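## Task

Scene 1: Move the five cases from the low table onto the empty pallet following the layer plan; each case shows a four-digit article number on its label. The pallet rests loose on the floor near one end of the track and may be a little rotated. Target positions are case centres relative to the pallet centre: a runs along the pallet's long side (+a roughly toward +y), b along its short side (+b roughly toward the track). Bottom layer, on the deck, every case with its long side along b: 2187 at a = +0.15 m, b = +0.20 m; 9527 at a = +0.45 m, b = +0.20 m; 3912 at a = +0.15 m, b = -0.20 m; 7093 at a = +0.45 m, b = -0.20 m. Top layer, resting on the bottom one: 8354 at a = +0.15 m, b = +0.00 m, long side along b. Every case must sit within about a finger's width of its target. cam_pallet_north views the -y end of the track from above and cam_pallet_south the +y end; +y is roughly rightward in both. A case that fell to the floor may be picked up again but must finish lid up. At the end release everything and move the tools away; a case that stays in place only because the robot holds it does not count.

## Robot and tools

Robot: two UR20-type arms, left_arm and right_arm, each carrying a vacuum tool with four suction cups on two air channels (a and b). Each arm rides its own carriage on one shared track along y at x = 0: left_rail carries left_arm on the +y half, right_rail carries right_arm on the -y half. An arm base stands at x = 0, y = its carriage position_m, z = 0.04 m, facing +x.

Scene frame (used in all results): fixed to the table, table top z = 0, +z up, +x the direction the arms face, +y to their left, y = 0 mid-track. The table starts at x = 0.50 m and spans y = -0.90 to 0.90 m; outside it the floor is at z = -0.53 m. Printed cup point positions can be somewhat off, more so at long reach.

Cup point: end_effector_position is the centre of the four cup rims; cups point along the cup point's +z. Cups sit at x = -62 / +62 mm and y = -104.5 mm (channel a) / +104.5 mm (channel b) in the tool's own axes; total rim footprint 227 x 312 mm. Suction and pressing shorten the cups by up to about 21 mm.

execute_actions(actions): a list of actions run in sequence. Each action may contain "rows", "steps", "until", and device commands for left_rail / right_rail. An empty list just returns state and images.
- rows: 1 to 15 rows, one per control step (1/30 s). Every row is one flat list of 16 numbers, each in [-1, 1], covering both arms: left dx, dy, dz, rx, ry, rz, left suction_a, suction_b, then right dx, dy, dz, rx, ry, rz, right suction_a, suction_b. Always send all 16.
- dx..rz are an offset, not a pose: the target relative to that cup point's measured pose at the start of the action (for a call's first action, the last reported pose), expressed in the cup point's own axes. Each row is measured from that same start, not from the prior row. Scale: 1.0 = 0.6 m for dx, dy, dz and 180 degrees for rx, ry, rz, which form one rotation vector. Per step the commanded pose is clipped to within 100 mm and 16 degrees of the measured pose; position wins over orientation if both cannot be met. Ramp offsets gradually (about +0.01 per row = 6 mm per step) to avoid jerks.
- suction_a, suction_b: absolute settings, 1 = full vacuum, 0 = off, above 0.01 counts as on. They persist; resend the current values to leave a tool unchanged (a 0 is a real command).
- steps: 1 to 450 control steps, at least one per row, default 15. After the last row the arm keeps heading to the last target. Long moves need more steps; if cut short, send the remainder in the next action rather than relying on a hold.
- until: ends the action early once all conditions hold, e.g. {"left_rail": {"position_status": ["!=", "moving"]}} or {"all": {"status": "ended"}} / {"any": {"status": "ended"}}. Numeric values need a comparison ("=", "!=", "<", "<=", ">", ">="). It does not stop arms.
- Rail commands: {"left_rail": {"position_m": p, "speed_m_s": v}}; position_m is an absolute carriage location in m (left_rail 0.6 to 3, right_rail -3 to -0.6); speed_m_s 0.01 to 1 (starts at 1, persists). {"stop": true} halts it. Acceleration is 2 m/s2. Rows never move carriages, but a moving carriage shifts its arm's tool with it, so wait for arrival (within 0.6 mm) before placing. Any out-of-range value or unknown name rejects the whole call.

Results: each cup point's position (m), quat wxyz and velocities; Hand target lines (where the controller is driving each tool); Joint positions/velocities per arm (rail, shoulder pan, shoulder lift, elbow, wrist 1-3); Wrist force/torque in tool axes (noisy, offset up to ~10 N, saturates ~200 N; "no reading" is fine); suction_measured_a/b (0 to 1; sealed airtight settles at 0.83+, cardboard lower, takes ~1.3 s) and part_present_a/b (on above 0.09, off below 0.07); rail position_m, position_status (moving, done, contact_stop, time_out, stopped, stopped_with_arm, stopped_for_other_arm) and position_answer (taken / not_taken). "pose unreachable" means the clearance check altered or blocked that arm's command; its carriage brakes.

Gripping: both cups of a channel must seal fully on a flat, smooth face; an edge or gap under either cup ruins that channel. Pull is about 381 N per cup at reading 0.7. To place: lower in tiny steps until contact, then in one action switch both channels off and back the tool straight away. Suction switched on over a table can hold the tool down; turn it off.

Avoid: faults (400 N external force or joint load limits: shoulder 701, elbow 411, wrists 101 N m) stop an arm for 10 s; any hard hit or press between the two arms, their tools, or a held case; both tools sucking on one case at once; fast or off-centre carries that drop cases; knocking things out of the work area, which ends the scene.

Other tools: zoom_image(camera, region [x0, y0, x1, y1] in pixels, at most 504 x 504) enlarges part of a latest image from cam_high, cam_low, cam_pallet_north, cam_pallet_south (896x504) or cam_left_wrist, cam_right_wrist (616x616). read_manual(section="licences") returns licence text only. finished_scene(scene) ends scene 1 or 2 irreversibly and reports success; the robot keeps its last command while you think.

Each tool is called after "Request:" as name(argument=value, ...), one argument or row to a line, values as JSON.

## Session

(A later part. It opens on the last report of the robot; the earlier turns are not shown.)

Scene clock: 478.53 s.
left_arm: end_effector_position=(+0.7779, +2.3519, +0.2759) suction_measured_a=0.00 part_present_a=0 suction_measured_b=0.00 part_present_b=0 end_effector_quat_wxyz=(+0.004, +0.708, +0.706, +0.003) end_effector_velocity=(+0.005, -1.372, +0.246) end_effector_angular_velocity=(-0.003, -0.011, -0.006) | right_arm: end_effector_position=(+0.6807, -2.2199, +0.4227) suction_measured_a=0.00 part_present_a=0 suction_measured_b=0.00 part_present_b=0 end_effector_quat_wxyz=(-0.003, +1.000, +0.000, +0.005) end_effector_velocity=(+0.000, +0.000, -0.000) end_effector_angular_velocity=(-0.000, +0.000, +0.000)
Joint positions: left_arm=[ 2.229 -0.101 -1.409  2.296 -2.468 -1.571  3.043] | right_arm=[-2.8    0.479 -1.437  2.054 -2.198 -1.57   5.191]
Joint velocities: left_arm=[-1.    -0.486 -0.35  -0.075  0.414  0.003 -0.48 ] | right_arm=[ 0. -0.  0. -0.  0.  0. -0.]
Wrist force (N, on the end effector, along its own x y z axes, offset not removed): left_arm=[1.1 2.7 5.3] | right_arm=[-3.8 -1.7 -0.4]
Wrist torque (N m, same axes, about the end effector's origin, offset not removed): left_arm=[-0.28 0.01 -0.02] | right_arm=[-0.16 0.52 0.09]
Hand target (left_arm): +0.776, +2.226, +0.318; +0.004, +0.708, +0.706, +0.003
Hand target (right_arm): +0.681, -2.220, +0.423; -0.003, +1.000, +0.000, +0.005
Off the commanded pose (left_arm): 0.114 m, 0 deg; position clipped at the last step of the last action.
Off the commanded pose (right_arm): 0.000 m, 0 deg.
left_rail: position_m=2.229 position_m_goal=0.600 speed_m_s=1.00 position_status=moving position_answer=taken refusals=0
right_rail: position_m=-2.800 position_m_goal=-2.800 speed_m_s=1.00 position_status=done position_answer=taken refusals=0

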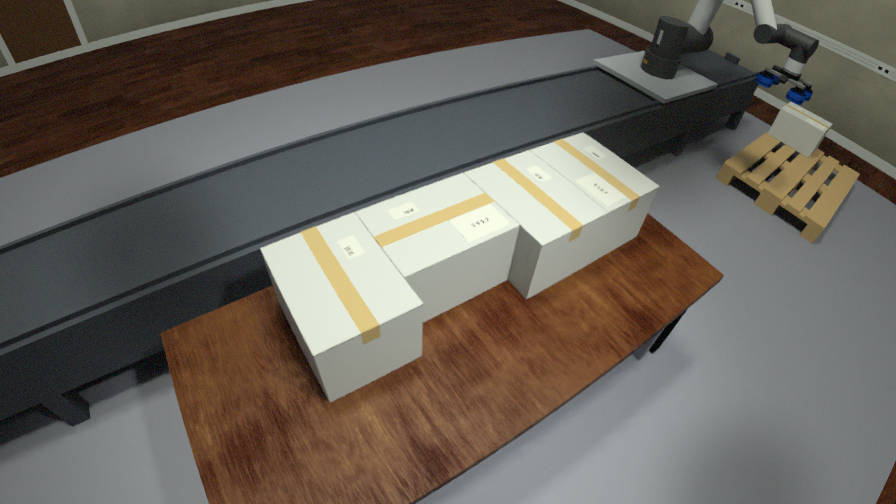

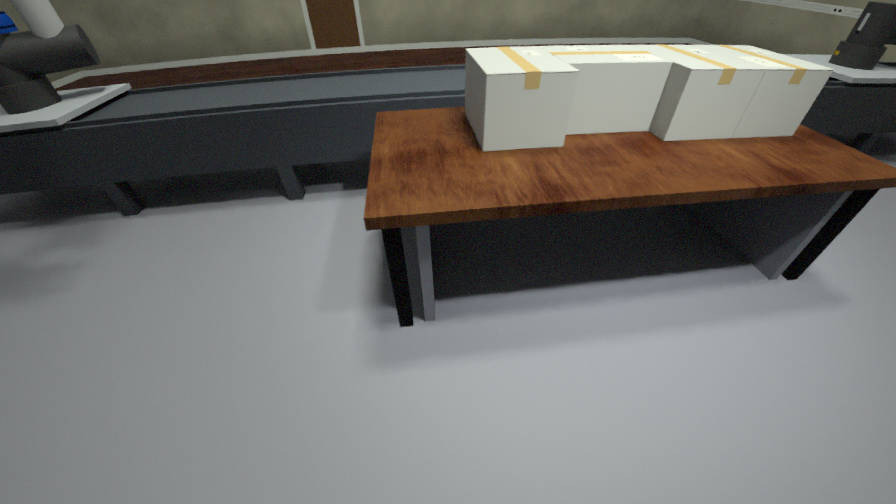

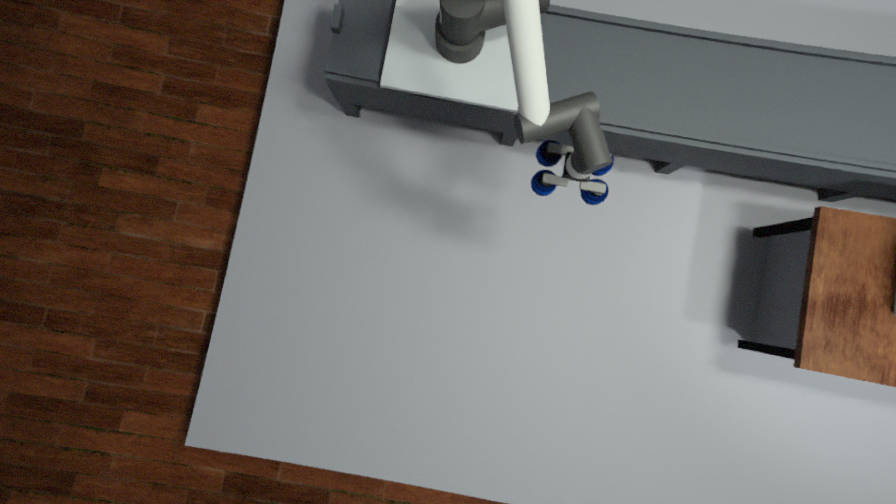

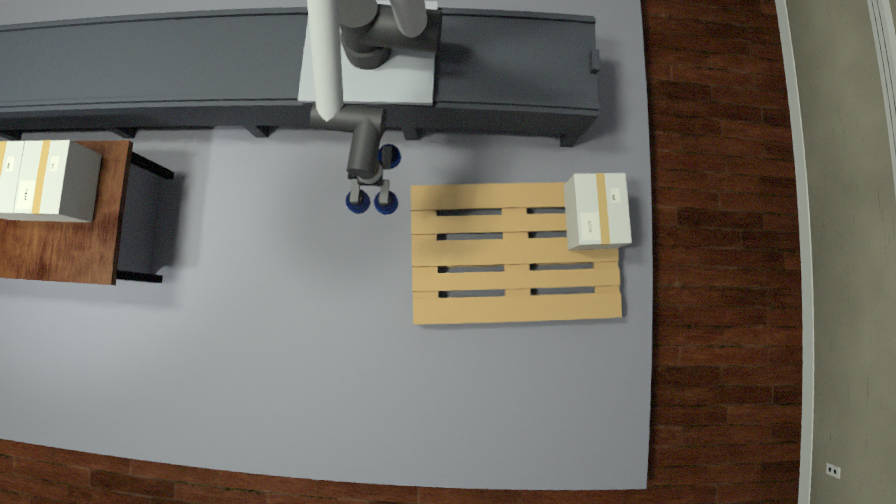

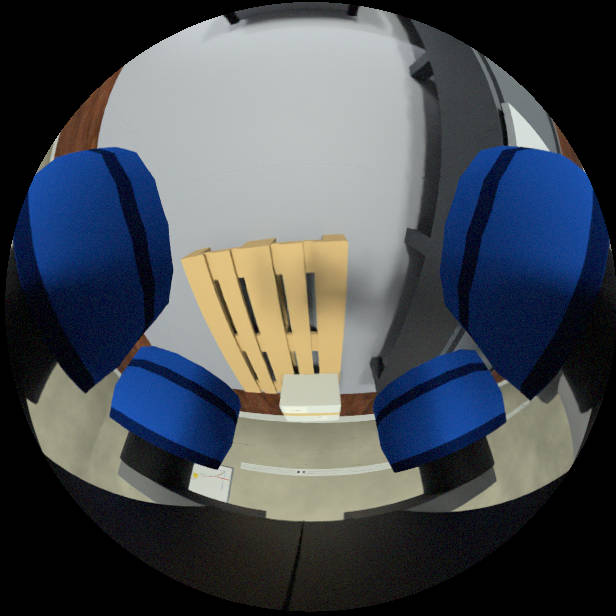

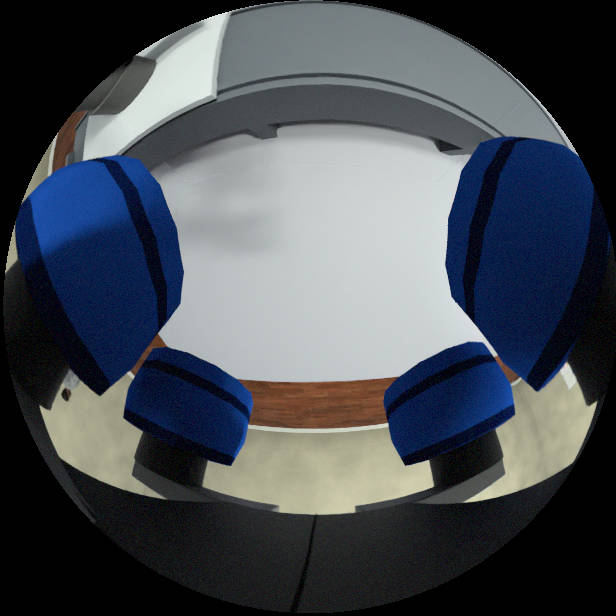

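Request:
execute_actions(
  actions=[],
)

Scene clock: 481.40 s.
left_arm: end_effector_position=(+0.7763, +0.6595, +0.3178) suction_measured_a=0.00 part_present_a=0 suction_measured_b=0.00 part_present_b=0 end_effector_quat_wxyz=(+0.004, +0.708, +0.706, +0.003) end_effector_velocity=(-0.000, +0.000, +0.000) end_effector_angular_velocity=(-0.000, -0.000, +0.000) | right_arm: end_effector_position=(+0.6807, -2.2199, +0.4227) suction_measured_a=0.00 part_present_a=0 suction_measured_b=0.00 part_present_b=0 end_effector_quat_wxyz=(-0.003, +1.000, +0.000, +0.005) end_effector_velocity=(-0.000, -0.000, +0.000) end_effector_angular_velocity=(-0.000, -0.000, -0.000)
Joint positions: left_arm=[ 0.6   -0.185 -1.467  2.28  -2.395 -1.571  2.96 ] | right_arm=[-2.8    0.479 -1.437  2.054 -2.198 -1.57   5.191]
Joint velocities: left_arm=[ 0.  0. -0.  0. -0.  0. -0.] | right_arm=[ 0.  0. -0.  0.  0. -0.  0.]
Wrist force (N, on the end effector, along its own x y z axes, offset not removed): left_arm=[-1.1 -2.0 -0.6] | right_arm=[-2.9 -4.2 -2.0]
Wrist torque (N m, same axes, about the end effector's origin, offset not removed): left_arm=[-0.88 0.22 -0.04] | right_arm=[-0.55 0.27 -0.09]
Hand target (left_arm): +0.776, +0.660, +0.318; +0.004, +0.708, +0.706, +0.003
Hand target (right_arm): +0.681, -2.220, +0.423; -0.003, +1.000, +0.000, +0.005
Off the commanded pose (left_arm): 0.038 m, 0 deg; position clipped at the last step of the last action.
Off the commanded pose (right_arm): 0.000 m, 0 deg.
left_rail: position_m=0.600 position_m_goal=0.600 speed_m_s=1.00 position_status=done position_answer=taken refusals=0
right_rail: position_m=-2.800 position_m_goal=-2.800 speed_m_s=1.00 position_status=done position_answer=taken refusals=0

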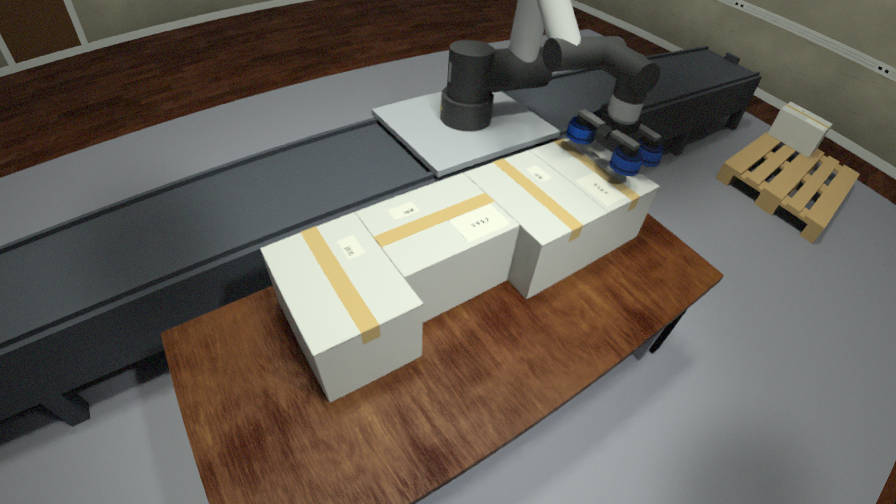

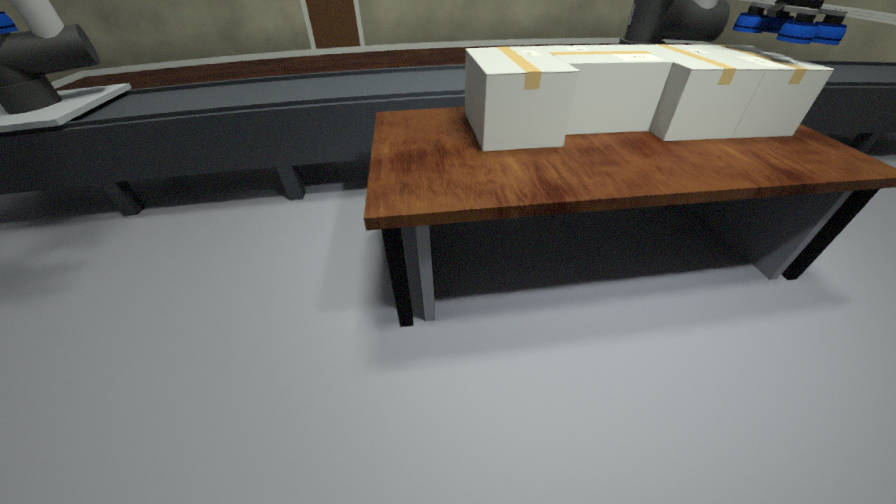

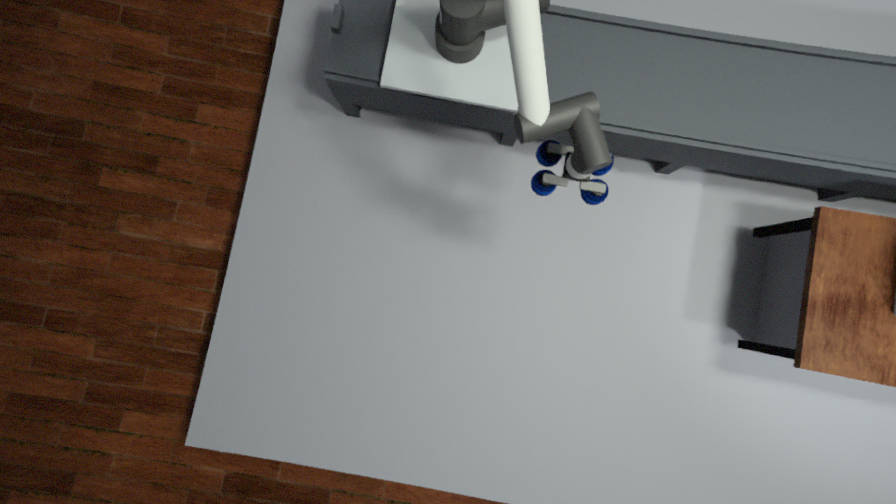

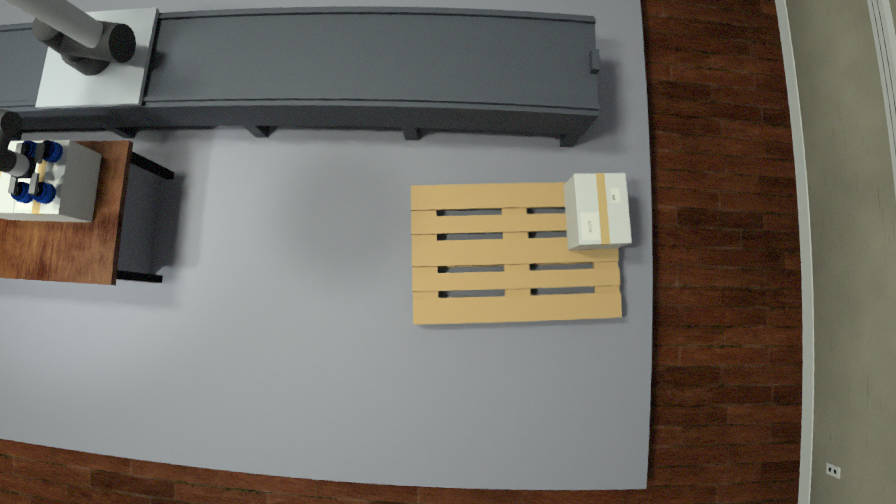

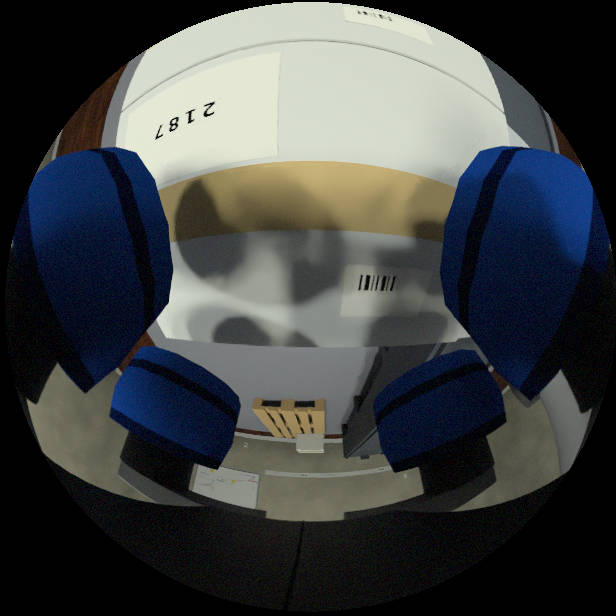

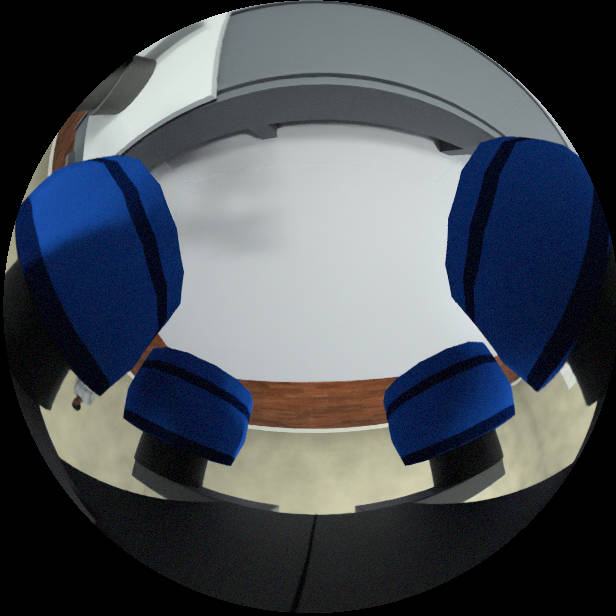

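Request:
zoom_image(
  camera="cam_high",
  region=[520, 100, 700, 240],
)

Request:
zoom_image(
  camera="cam_pallet_south",
  region=[0, 120, 140, 240],
)

Region (520, 100, 700, 240) of cam_high's 896x504 image, scaled by 2.800, with more detail than that image has.

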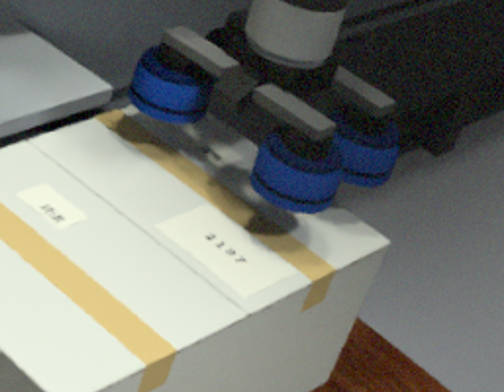

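Region (0, 120, 140, 240) of cam_pallet_south's 896x504 image, scaled by 3.600, with more detail than that image has; it fills the top 432 rows of this view, and the rest is white.

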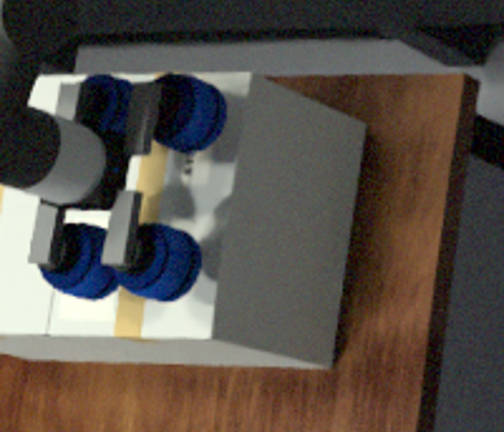

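Request:
execute_actions(
  actions=[
    {"rows": [[-0.01,0.001,0.004,0.001,0,0,0,0,0,0,0,0,0,0,0,0],[-0.02,0.003,0.01,0.002,0,0,0,0,0,0,0,0,0,0,0,0],[-0.03,0.004,0.017,0.003,0,0,0,0,0,0,0,0,0,0,0,0],[-0.04,0.006,0.025,0.003,0,0,0,0,0,0,0,0,0,0,0,0],[-0.05,0.007,0.034,0.003,0,0,0,0,0,0,0,0,0,0,0,0],[-0.05,0.007,0.044,0.003,0,0,0,0,0,0,0,0,0,0,0,0],[-0.05,0.007,0.054,0.003,0,0,0,0,0,0,0,0,0,0,0,0],[-0.05,0.007,0.064,0.003,0,0,1,1,0,0,0,0,0,0,0,0],[-0.05,0.007,0.074,0.003,0,0,1,1,0,0,0,0,0,0,0,0],[-0.05,0.007,0.084,0.003,0,0,1,1,0,0,0,0,0,0,0,0],[-0.05,0.007,0.094,0.003,0,0,1,1,0,0,0,0,0,0,0,0],[-0.05,0.007,0.103,0.003,0,0,1,1,0,0,0,0,0,0,0,0],[-0.05,0.007,0.111,0.003,0,0,1,1,0,0,0,0,0,0,0,0],[-0.05,0.007,0.117,0.003,0,0,1,1,0,0,0,0,0,0,0,0],[-0.05,0.007,0.122,0.003,0,0,1,1,0,0,0,0,0,0,0,0]], "steps": 20},
  ],
)

Scene clock: 491.37 s.
left_arm: end_effector_position=(+0.7803, +0.6299, +0.2511) suction_measured_a=0.00 part_present_a=0 suction_measured_b=0.00 part_present_b=0 end_effector_quat_wxyz=(+0.001, +0.708, +0.706, -0.001) end_effector_velocity=(+0.005, -0.004, -0.054) end_effector_angular_velocity=(-0.001, -0.004, +0.000) | right_arm: end_effector_position=(+0.6807, -2.2199, +0.4227) suction_measured_a=0.00 part_present_a=0 suction_measured_b=0.00 part_present_b=0 end_effector_quat_wxyz=(-0.003, +1.000, +0.000, +0.005) end_effector_velocity=(-0.000, +0.000, +0.000) end_effector_angular_velocity=(+0.000, -0.000, +0.000)
Joint positions: left_arm=[ 0.6   -0.221 -1.385  2.315 -2.501 -1.572  2.923] | right_arm=[-2.8    0.479 -1.437  2.054 -2.198 -1.57   5.191]
Joint velocities: left_arm=[ 0.    -0.004  0.073  0.026 -0.103  0.    -0.004] | right_arm=[ 0.  0. -0.  0. -0. -0.  0.]
Wrist force (N, on the end effector, along its own x y z axes, offset not removed): left_arm=[-1.8 3.9 2.4] | right_arm=[-4.2 -3.0 -0.9]
Wrist torque (N m, same axes, about the end effector's origin, offset not removed): left_arm=[-0.22 0.47 0.00] | right_arm=[-0.39 0.53 -0.12]
Hand target (left_arm): +0.781, +0.629, +0.245; +0.001, +0.708, +0.706, -0.000
Hand target (right_arm): +0.681, -2.220, +0.423; -0.003, +1.000, +0.000, +0.005
Off the commanded pose (left_arm): 0.007 m, 0 deg.
Off the commanded pose (right_arm): 0.000 m, 0 deg.
left_rail: position_m=0.600 position_m_goal=0.600 speed_m_s=1.00 position_status=done position_answer=taken refusals=0
right_rail: position_m=-2.800 position_m_goal=-2.800 speed_m_s=1.00 position_status=done position_answer=taken refusals=0

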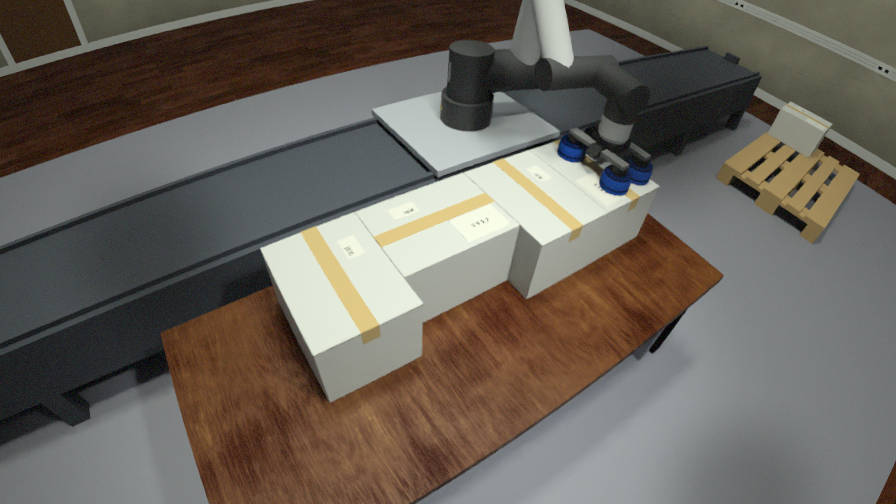

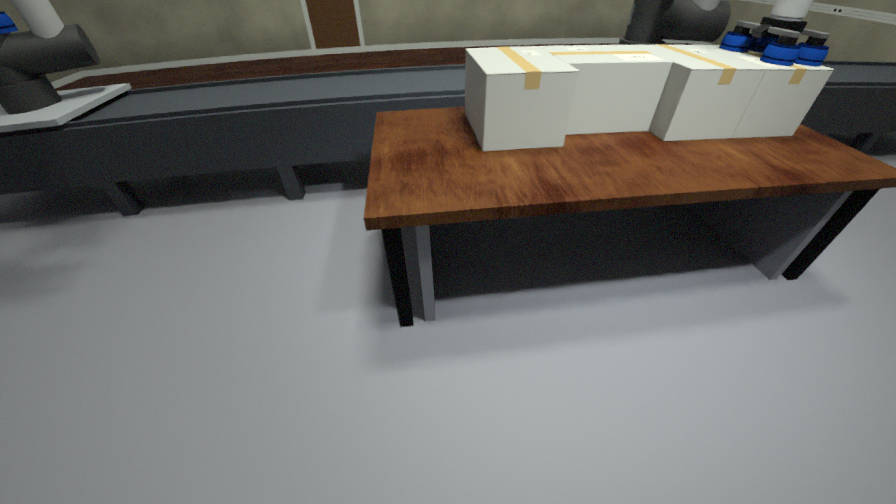

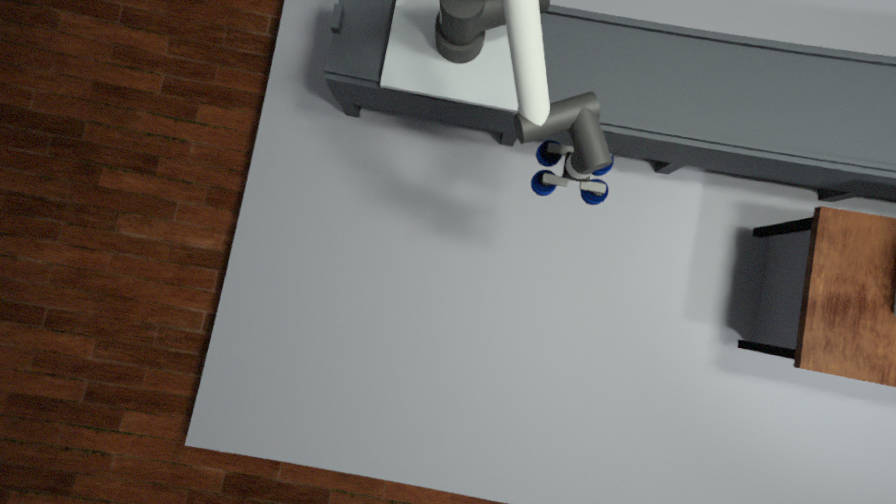

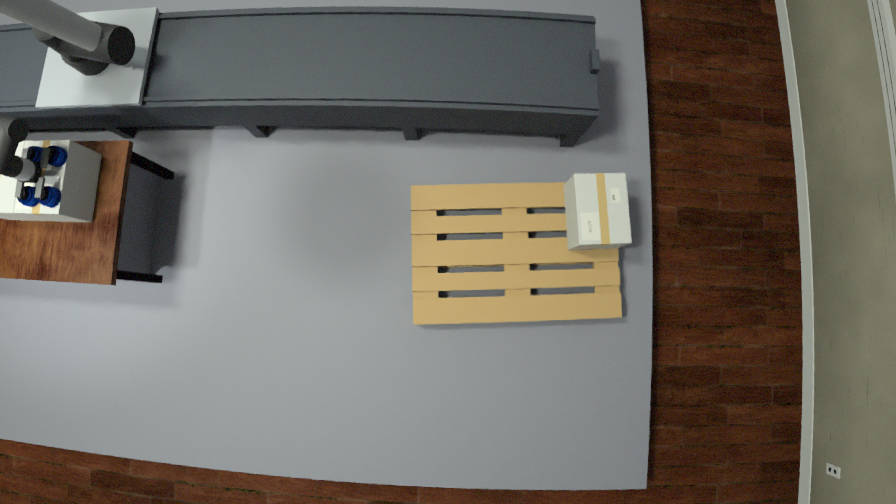

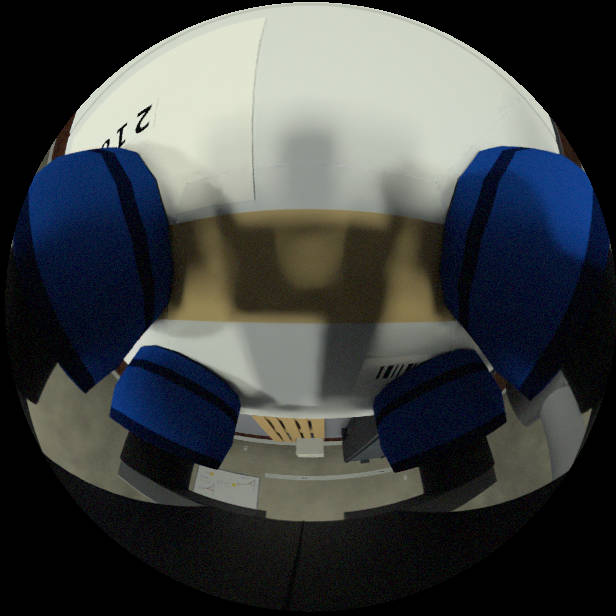

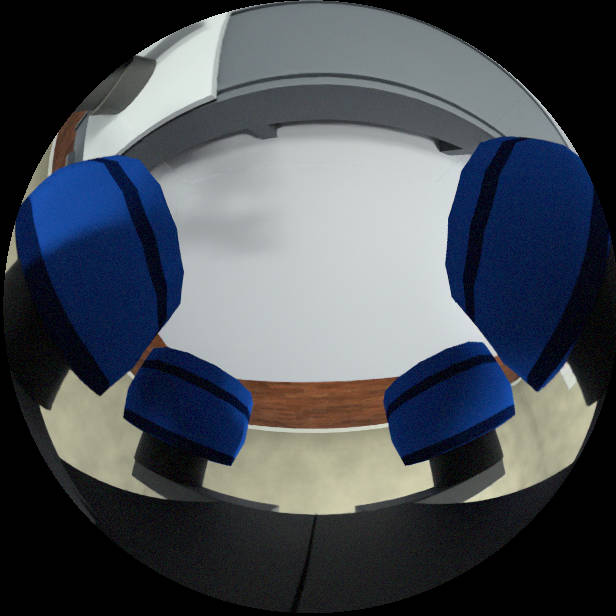

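Request:
execute_actions(
  actions=[],
)

Scene clock: 496.40 s.
left_arm: end_effector_position=(+0.7811, +0.6293, +0.2447) suction_measured_a=0.00 part_present_a=0 suction_measured_b=0.00 part_present_b=0 end_effector_quat_wxyz=(+0.001, +0.708, +0.706, -0.000) end_effector_velocity=(+0.000, +0.000, -0.000) end_effector_angular_velocity=(+0.000, -0.000, -0.000) | right_arm: end_effector_position=(+0.6807, -2.2199, +0.4227) suction_measured_a=0.00 part_present_a=0 suction_measured_b=0.00 part_present_b=0 end_effector_quat_wxyz=(-0.003, +1.000, +0.000, +0.005) end_effector_velocity=(-0.000, +0.000, +0.000) end_effector_angular_velocity=(+0.000, -0.000, +0.000)
Joint positions: left_arm=[ 0.6   -0.222 -1.376  2.317 -2.514 -1.572  2.922] | right_arm=[-2.8    0.479 -1.437  2.054 -2.198 -1.57   5.191]
Joint velocities: left_arm=[ 0.  0.  0. -0.  0.  0.  0.] | right_arm=[ 0.  0. -0.  0. -0. -0.  0.]
Wrist force (N, on the end effector, along its own x y z axes, offset not removed): left_arm=[7.7 -19.8 -70.2] | right_arm=[-4.0 -3.1 1.8]
Wrist torque (N m, same axes, about the end effector's origin, offset not removed): left_arm=[-1.11 0.11 -0.09] | right_arm=[-0.41 0.53 -0.11]
Hand target (left_arm): +0.781, +0.629, +0.245; +0.001, +0.708, +0.706, -0.000
Hand target (right_arm): +0.681, -2.220, +0.423; -0.003, +1.000, +0.000, +0.005
Off the commanded pose (left_arm): 0.000 m, 0 deg.
Off the commanded pose (right_arm): 0.000 m, 0 deg.
left_rail: position_m=0.600 position_m_goal=0.600 speed_m_s=1.00 position_status=done position_answer=taken refusals=0
right_rail: position_m=-2.800 position_m_goal=-2.800 speed_m_s=1.00 position_status=done position_answer=taken refusals=0

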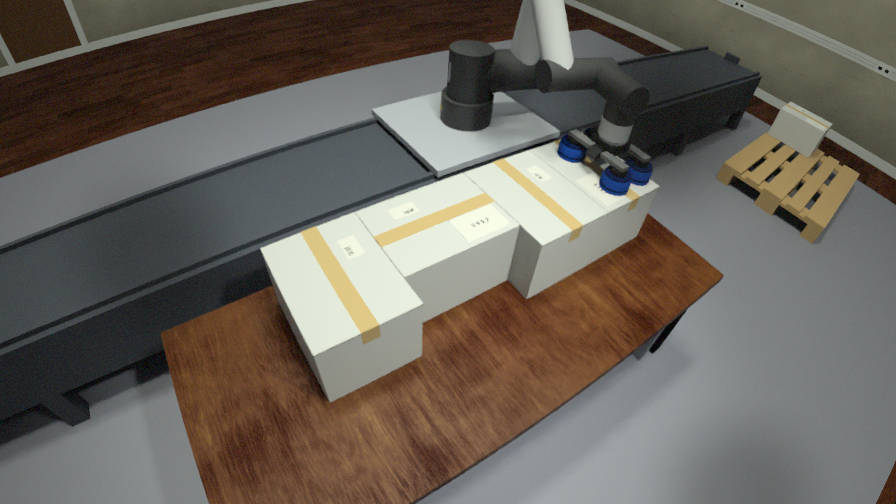

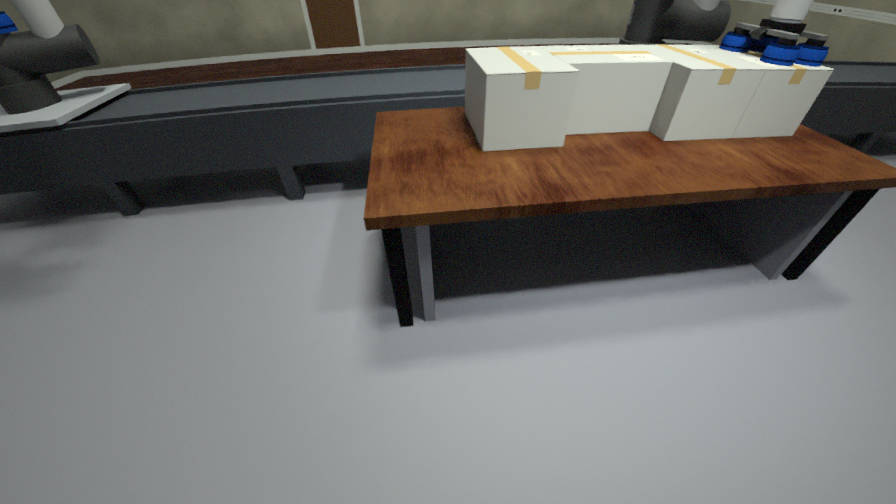

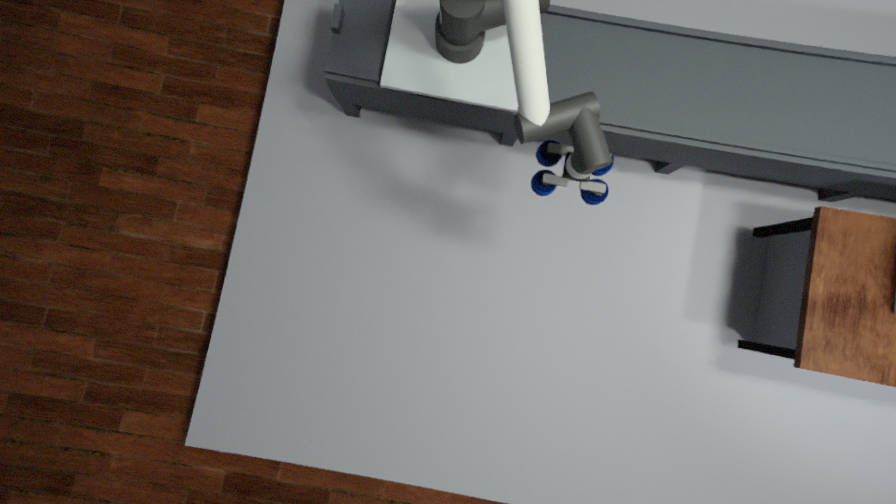

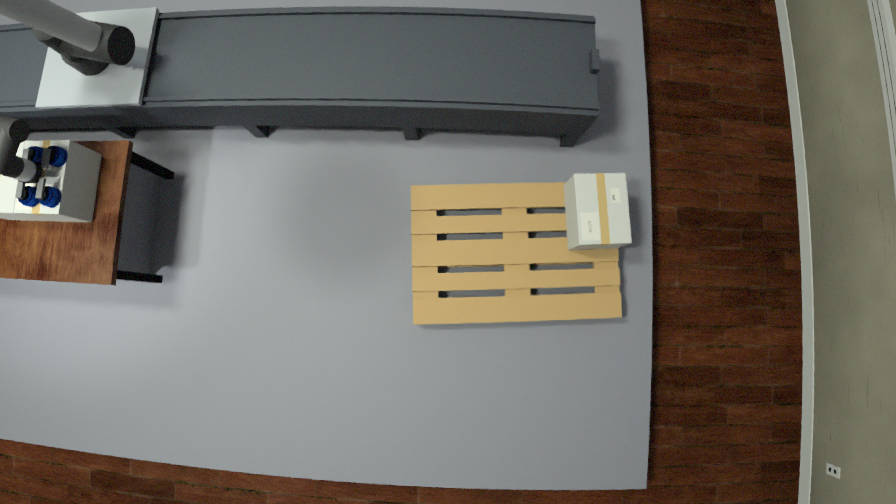

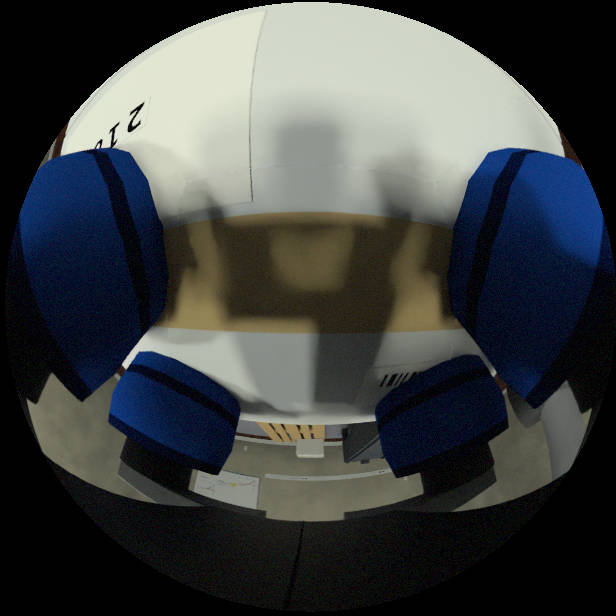

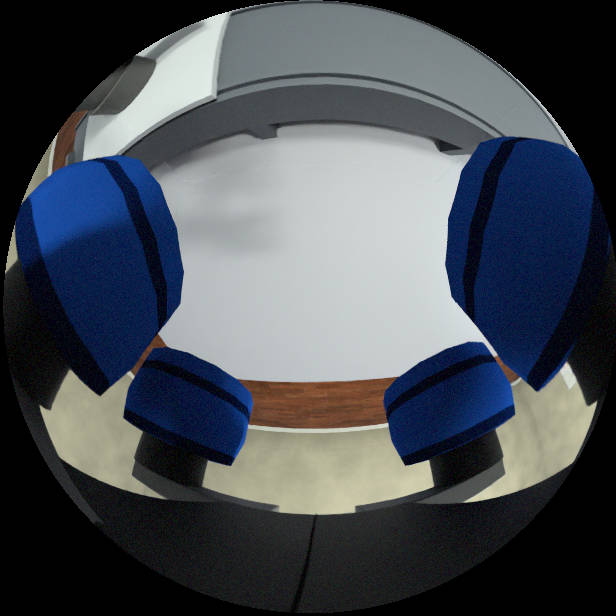

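Request:
execute_actions(
  actions=[
    {"rows": [[0,0,-0.008,0,0,0,0,0,0,0,0,0,0,0,0,0],[0,0,-0.018,0,0,0,0,0,0,0,0,0,0,0,0,0],[-0.005,0,-0.028,0,0,0,0,0,0,0,0,0,0,0,0,0],[-0.015,0,-0.035,0,0,0,0,0,0,0,0,0,0,0,0,0],[-0.027,0,-0.038,0,0,0,0,0,0,0,0,0,0,0,0,0],[-0.039,0,-0.038,0,0,0,0,0,0,0,0,0,0,0,0,0],[-0.048,0,-0.038,0,0,0,0,0,0,0,0,0,0,0,0,0],[-0.048,0,-0.036,0,0,0,0,0,0,0,0,0,0,0,0,0],[-0.048,0,-0.03,0,0,0,1,1,0,0,0,0,0,0,0,0],[-0.048,0,-0.022,0,0,0,1,1,0,0,0,0,0,0,0,0],[-0.048,0,-0.014,0,0,0,1,1,0,0,0,0,0,0,0,0],[-0.048,0,-0.007,0,0,0,1,1,0,0,0,0,0,0,0,0],[-0.048,0,0.0,0,0,0,1,1,0,0,0,0,0,0,0,0],[-0.048,0,0.005,0,0,0,1,1,0,0,0,0,0,0,0,0],[-0.048,0,0.009,0,0,0,1,1,0,0,0,0,0,0,0,0]], "steps": 20},
  ],
)

Scene clock: 509.80 s.
left_arm: end_effector_position=(+0.7811, +0.6012, +0.2435) suction_measured_a=0.44 part_present_a=1 suction_measured_b=0.45 part_present_b=1 end_effector_quat_wxyz=(+0.001, +0.708, +0.706, -0.000) end_effector_velocity=(+0.012, -0.006, -0.023) end_effector_angular_velocity=(-0.004, -0.023, +0.000) | right_arm: end_effector_position=(+0.6807, -2.2199, +0.4227) suction_measured_a=0.00 part_present_a=0 suction_measured_b=0.00 part_present_b=0 end_effector_quat_wxyz=(-0.003, +1.000, +0.000, +0.005) end_effector_velocity=(-0.000, -0.000, +0.000) end_effector_angular_velocity=(-0.000, -0.000, -0.000)
Joint positions: left_arm=[ 0.6   -0.258 -1.375  2.319 -2.516 -1.572  2.886] | right_arm=[-2.8    0.479 -1.437  2.054 -2.198 -1.57   5.191]
Joint velocities: left_arm=[ 0.    -0.005  0.04   0.007 -0.07   0.002 -0.005] | right_arm=[ 0.  0. -0.  0.  0. -0.  0.]
Wrist force (N, on the end effector, along its own x y z axes, offset not removed): left_arm=[14.8 10.7 -46.4] | right_arm=[-0.6 -2.5 -1.4]
Wrist torque (N m, same axes, about the end effector's origin, offset not removed): left_arm=[-5.24 3.13 -0.09] | right_arm=[-0.25 0.05 -0.07]
Hand target (left_arm): +0.781, +0.601, +0.239; +0.001, +0.708, +0.706, -0.000
Hand target (right_arm): +0.681, -2.220, +0.423; -0.003, +1.000, +0.000, +0.005
Off the commanded pose (left_arm): 0.004 m, 0 deg.
Off the commanded pose (right_arm): 0.000 m, 0 deg.
left_rail: position_m=0.600 position_m_goal=0.600 speed_m_s=1.00 position_status=done position_answer=taken refusals=0
right_rail: position_m=-2.800 position_m_goal=-2.800 speed_m_s=1.00 position_status=done position_answer=taken refusals=0

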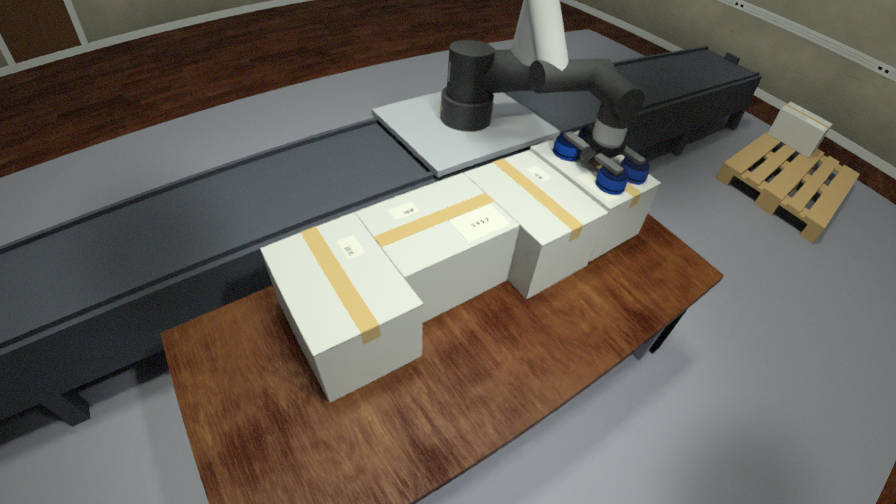

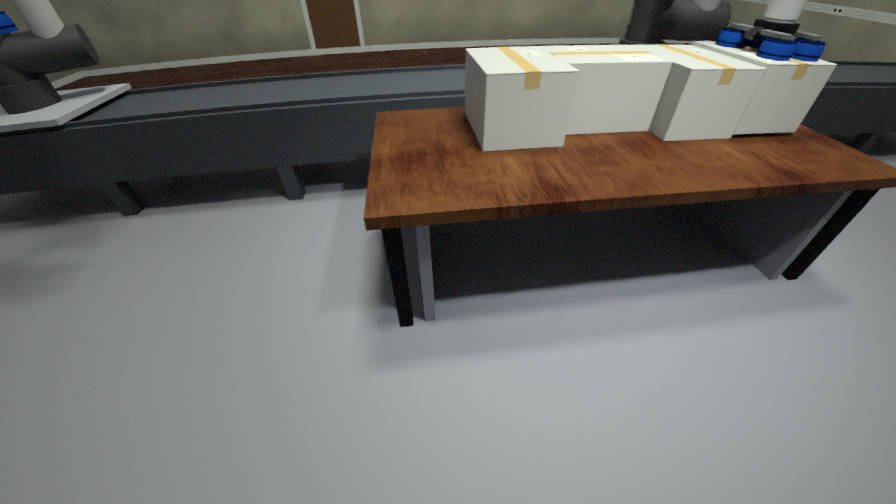

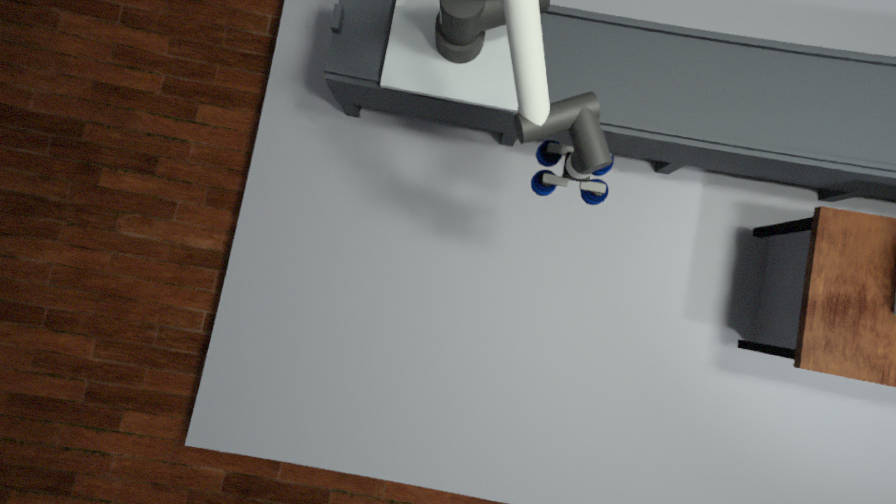

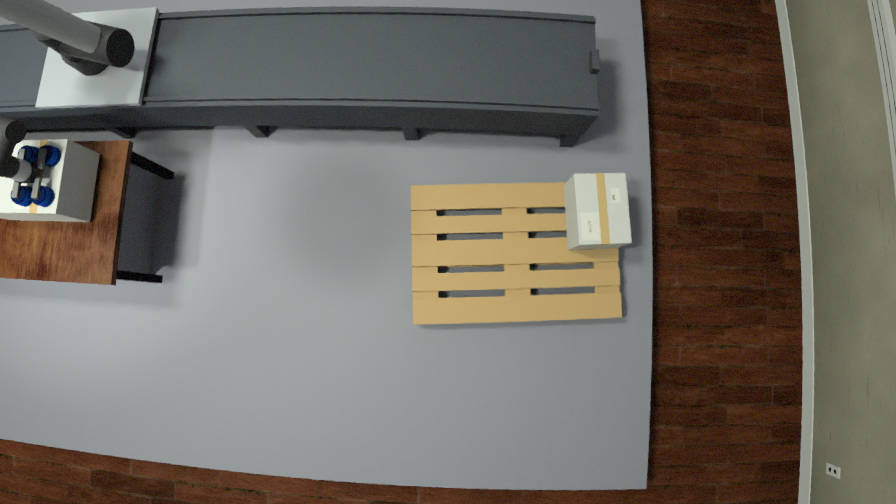

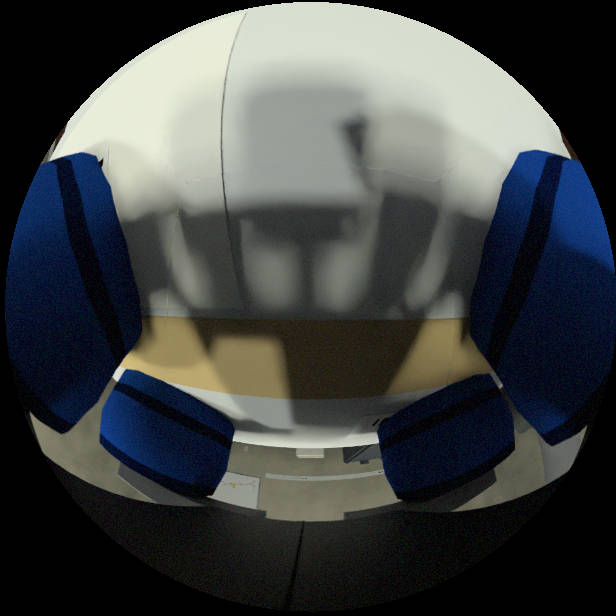

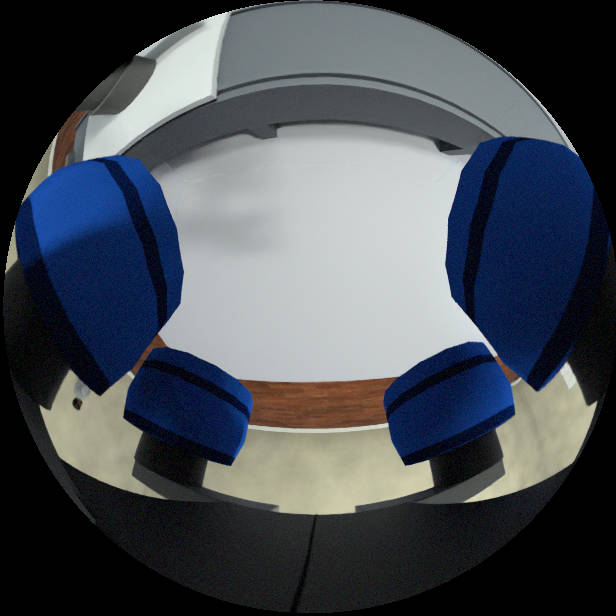

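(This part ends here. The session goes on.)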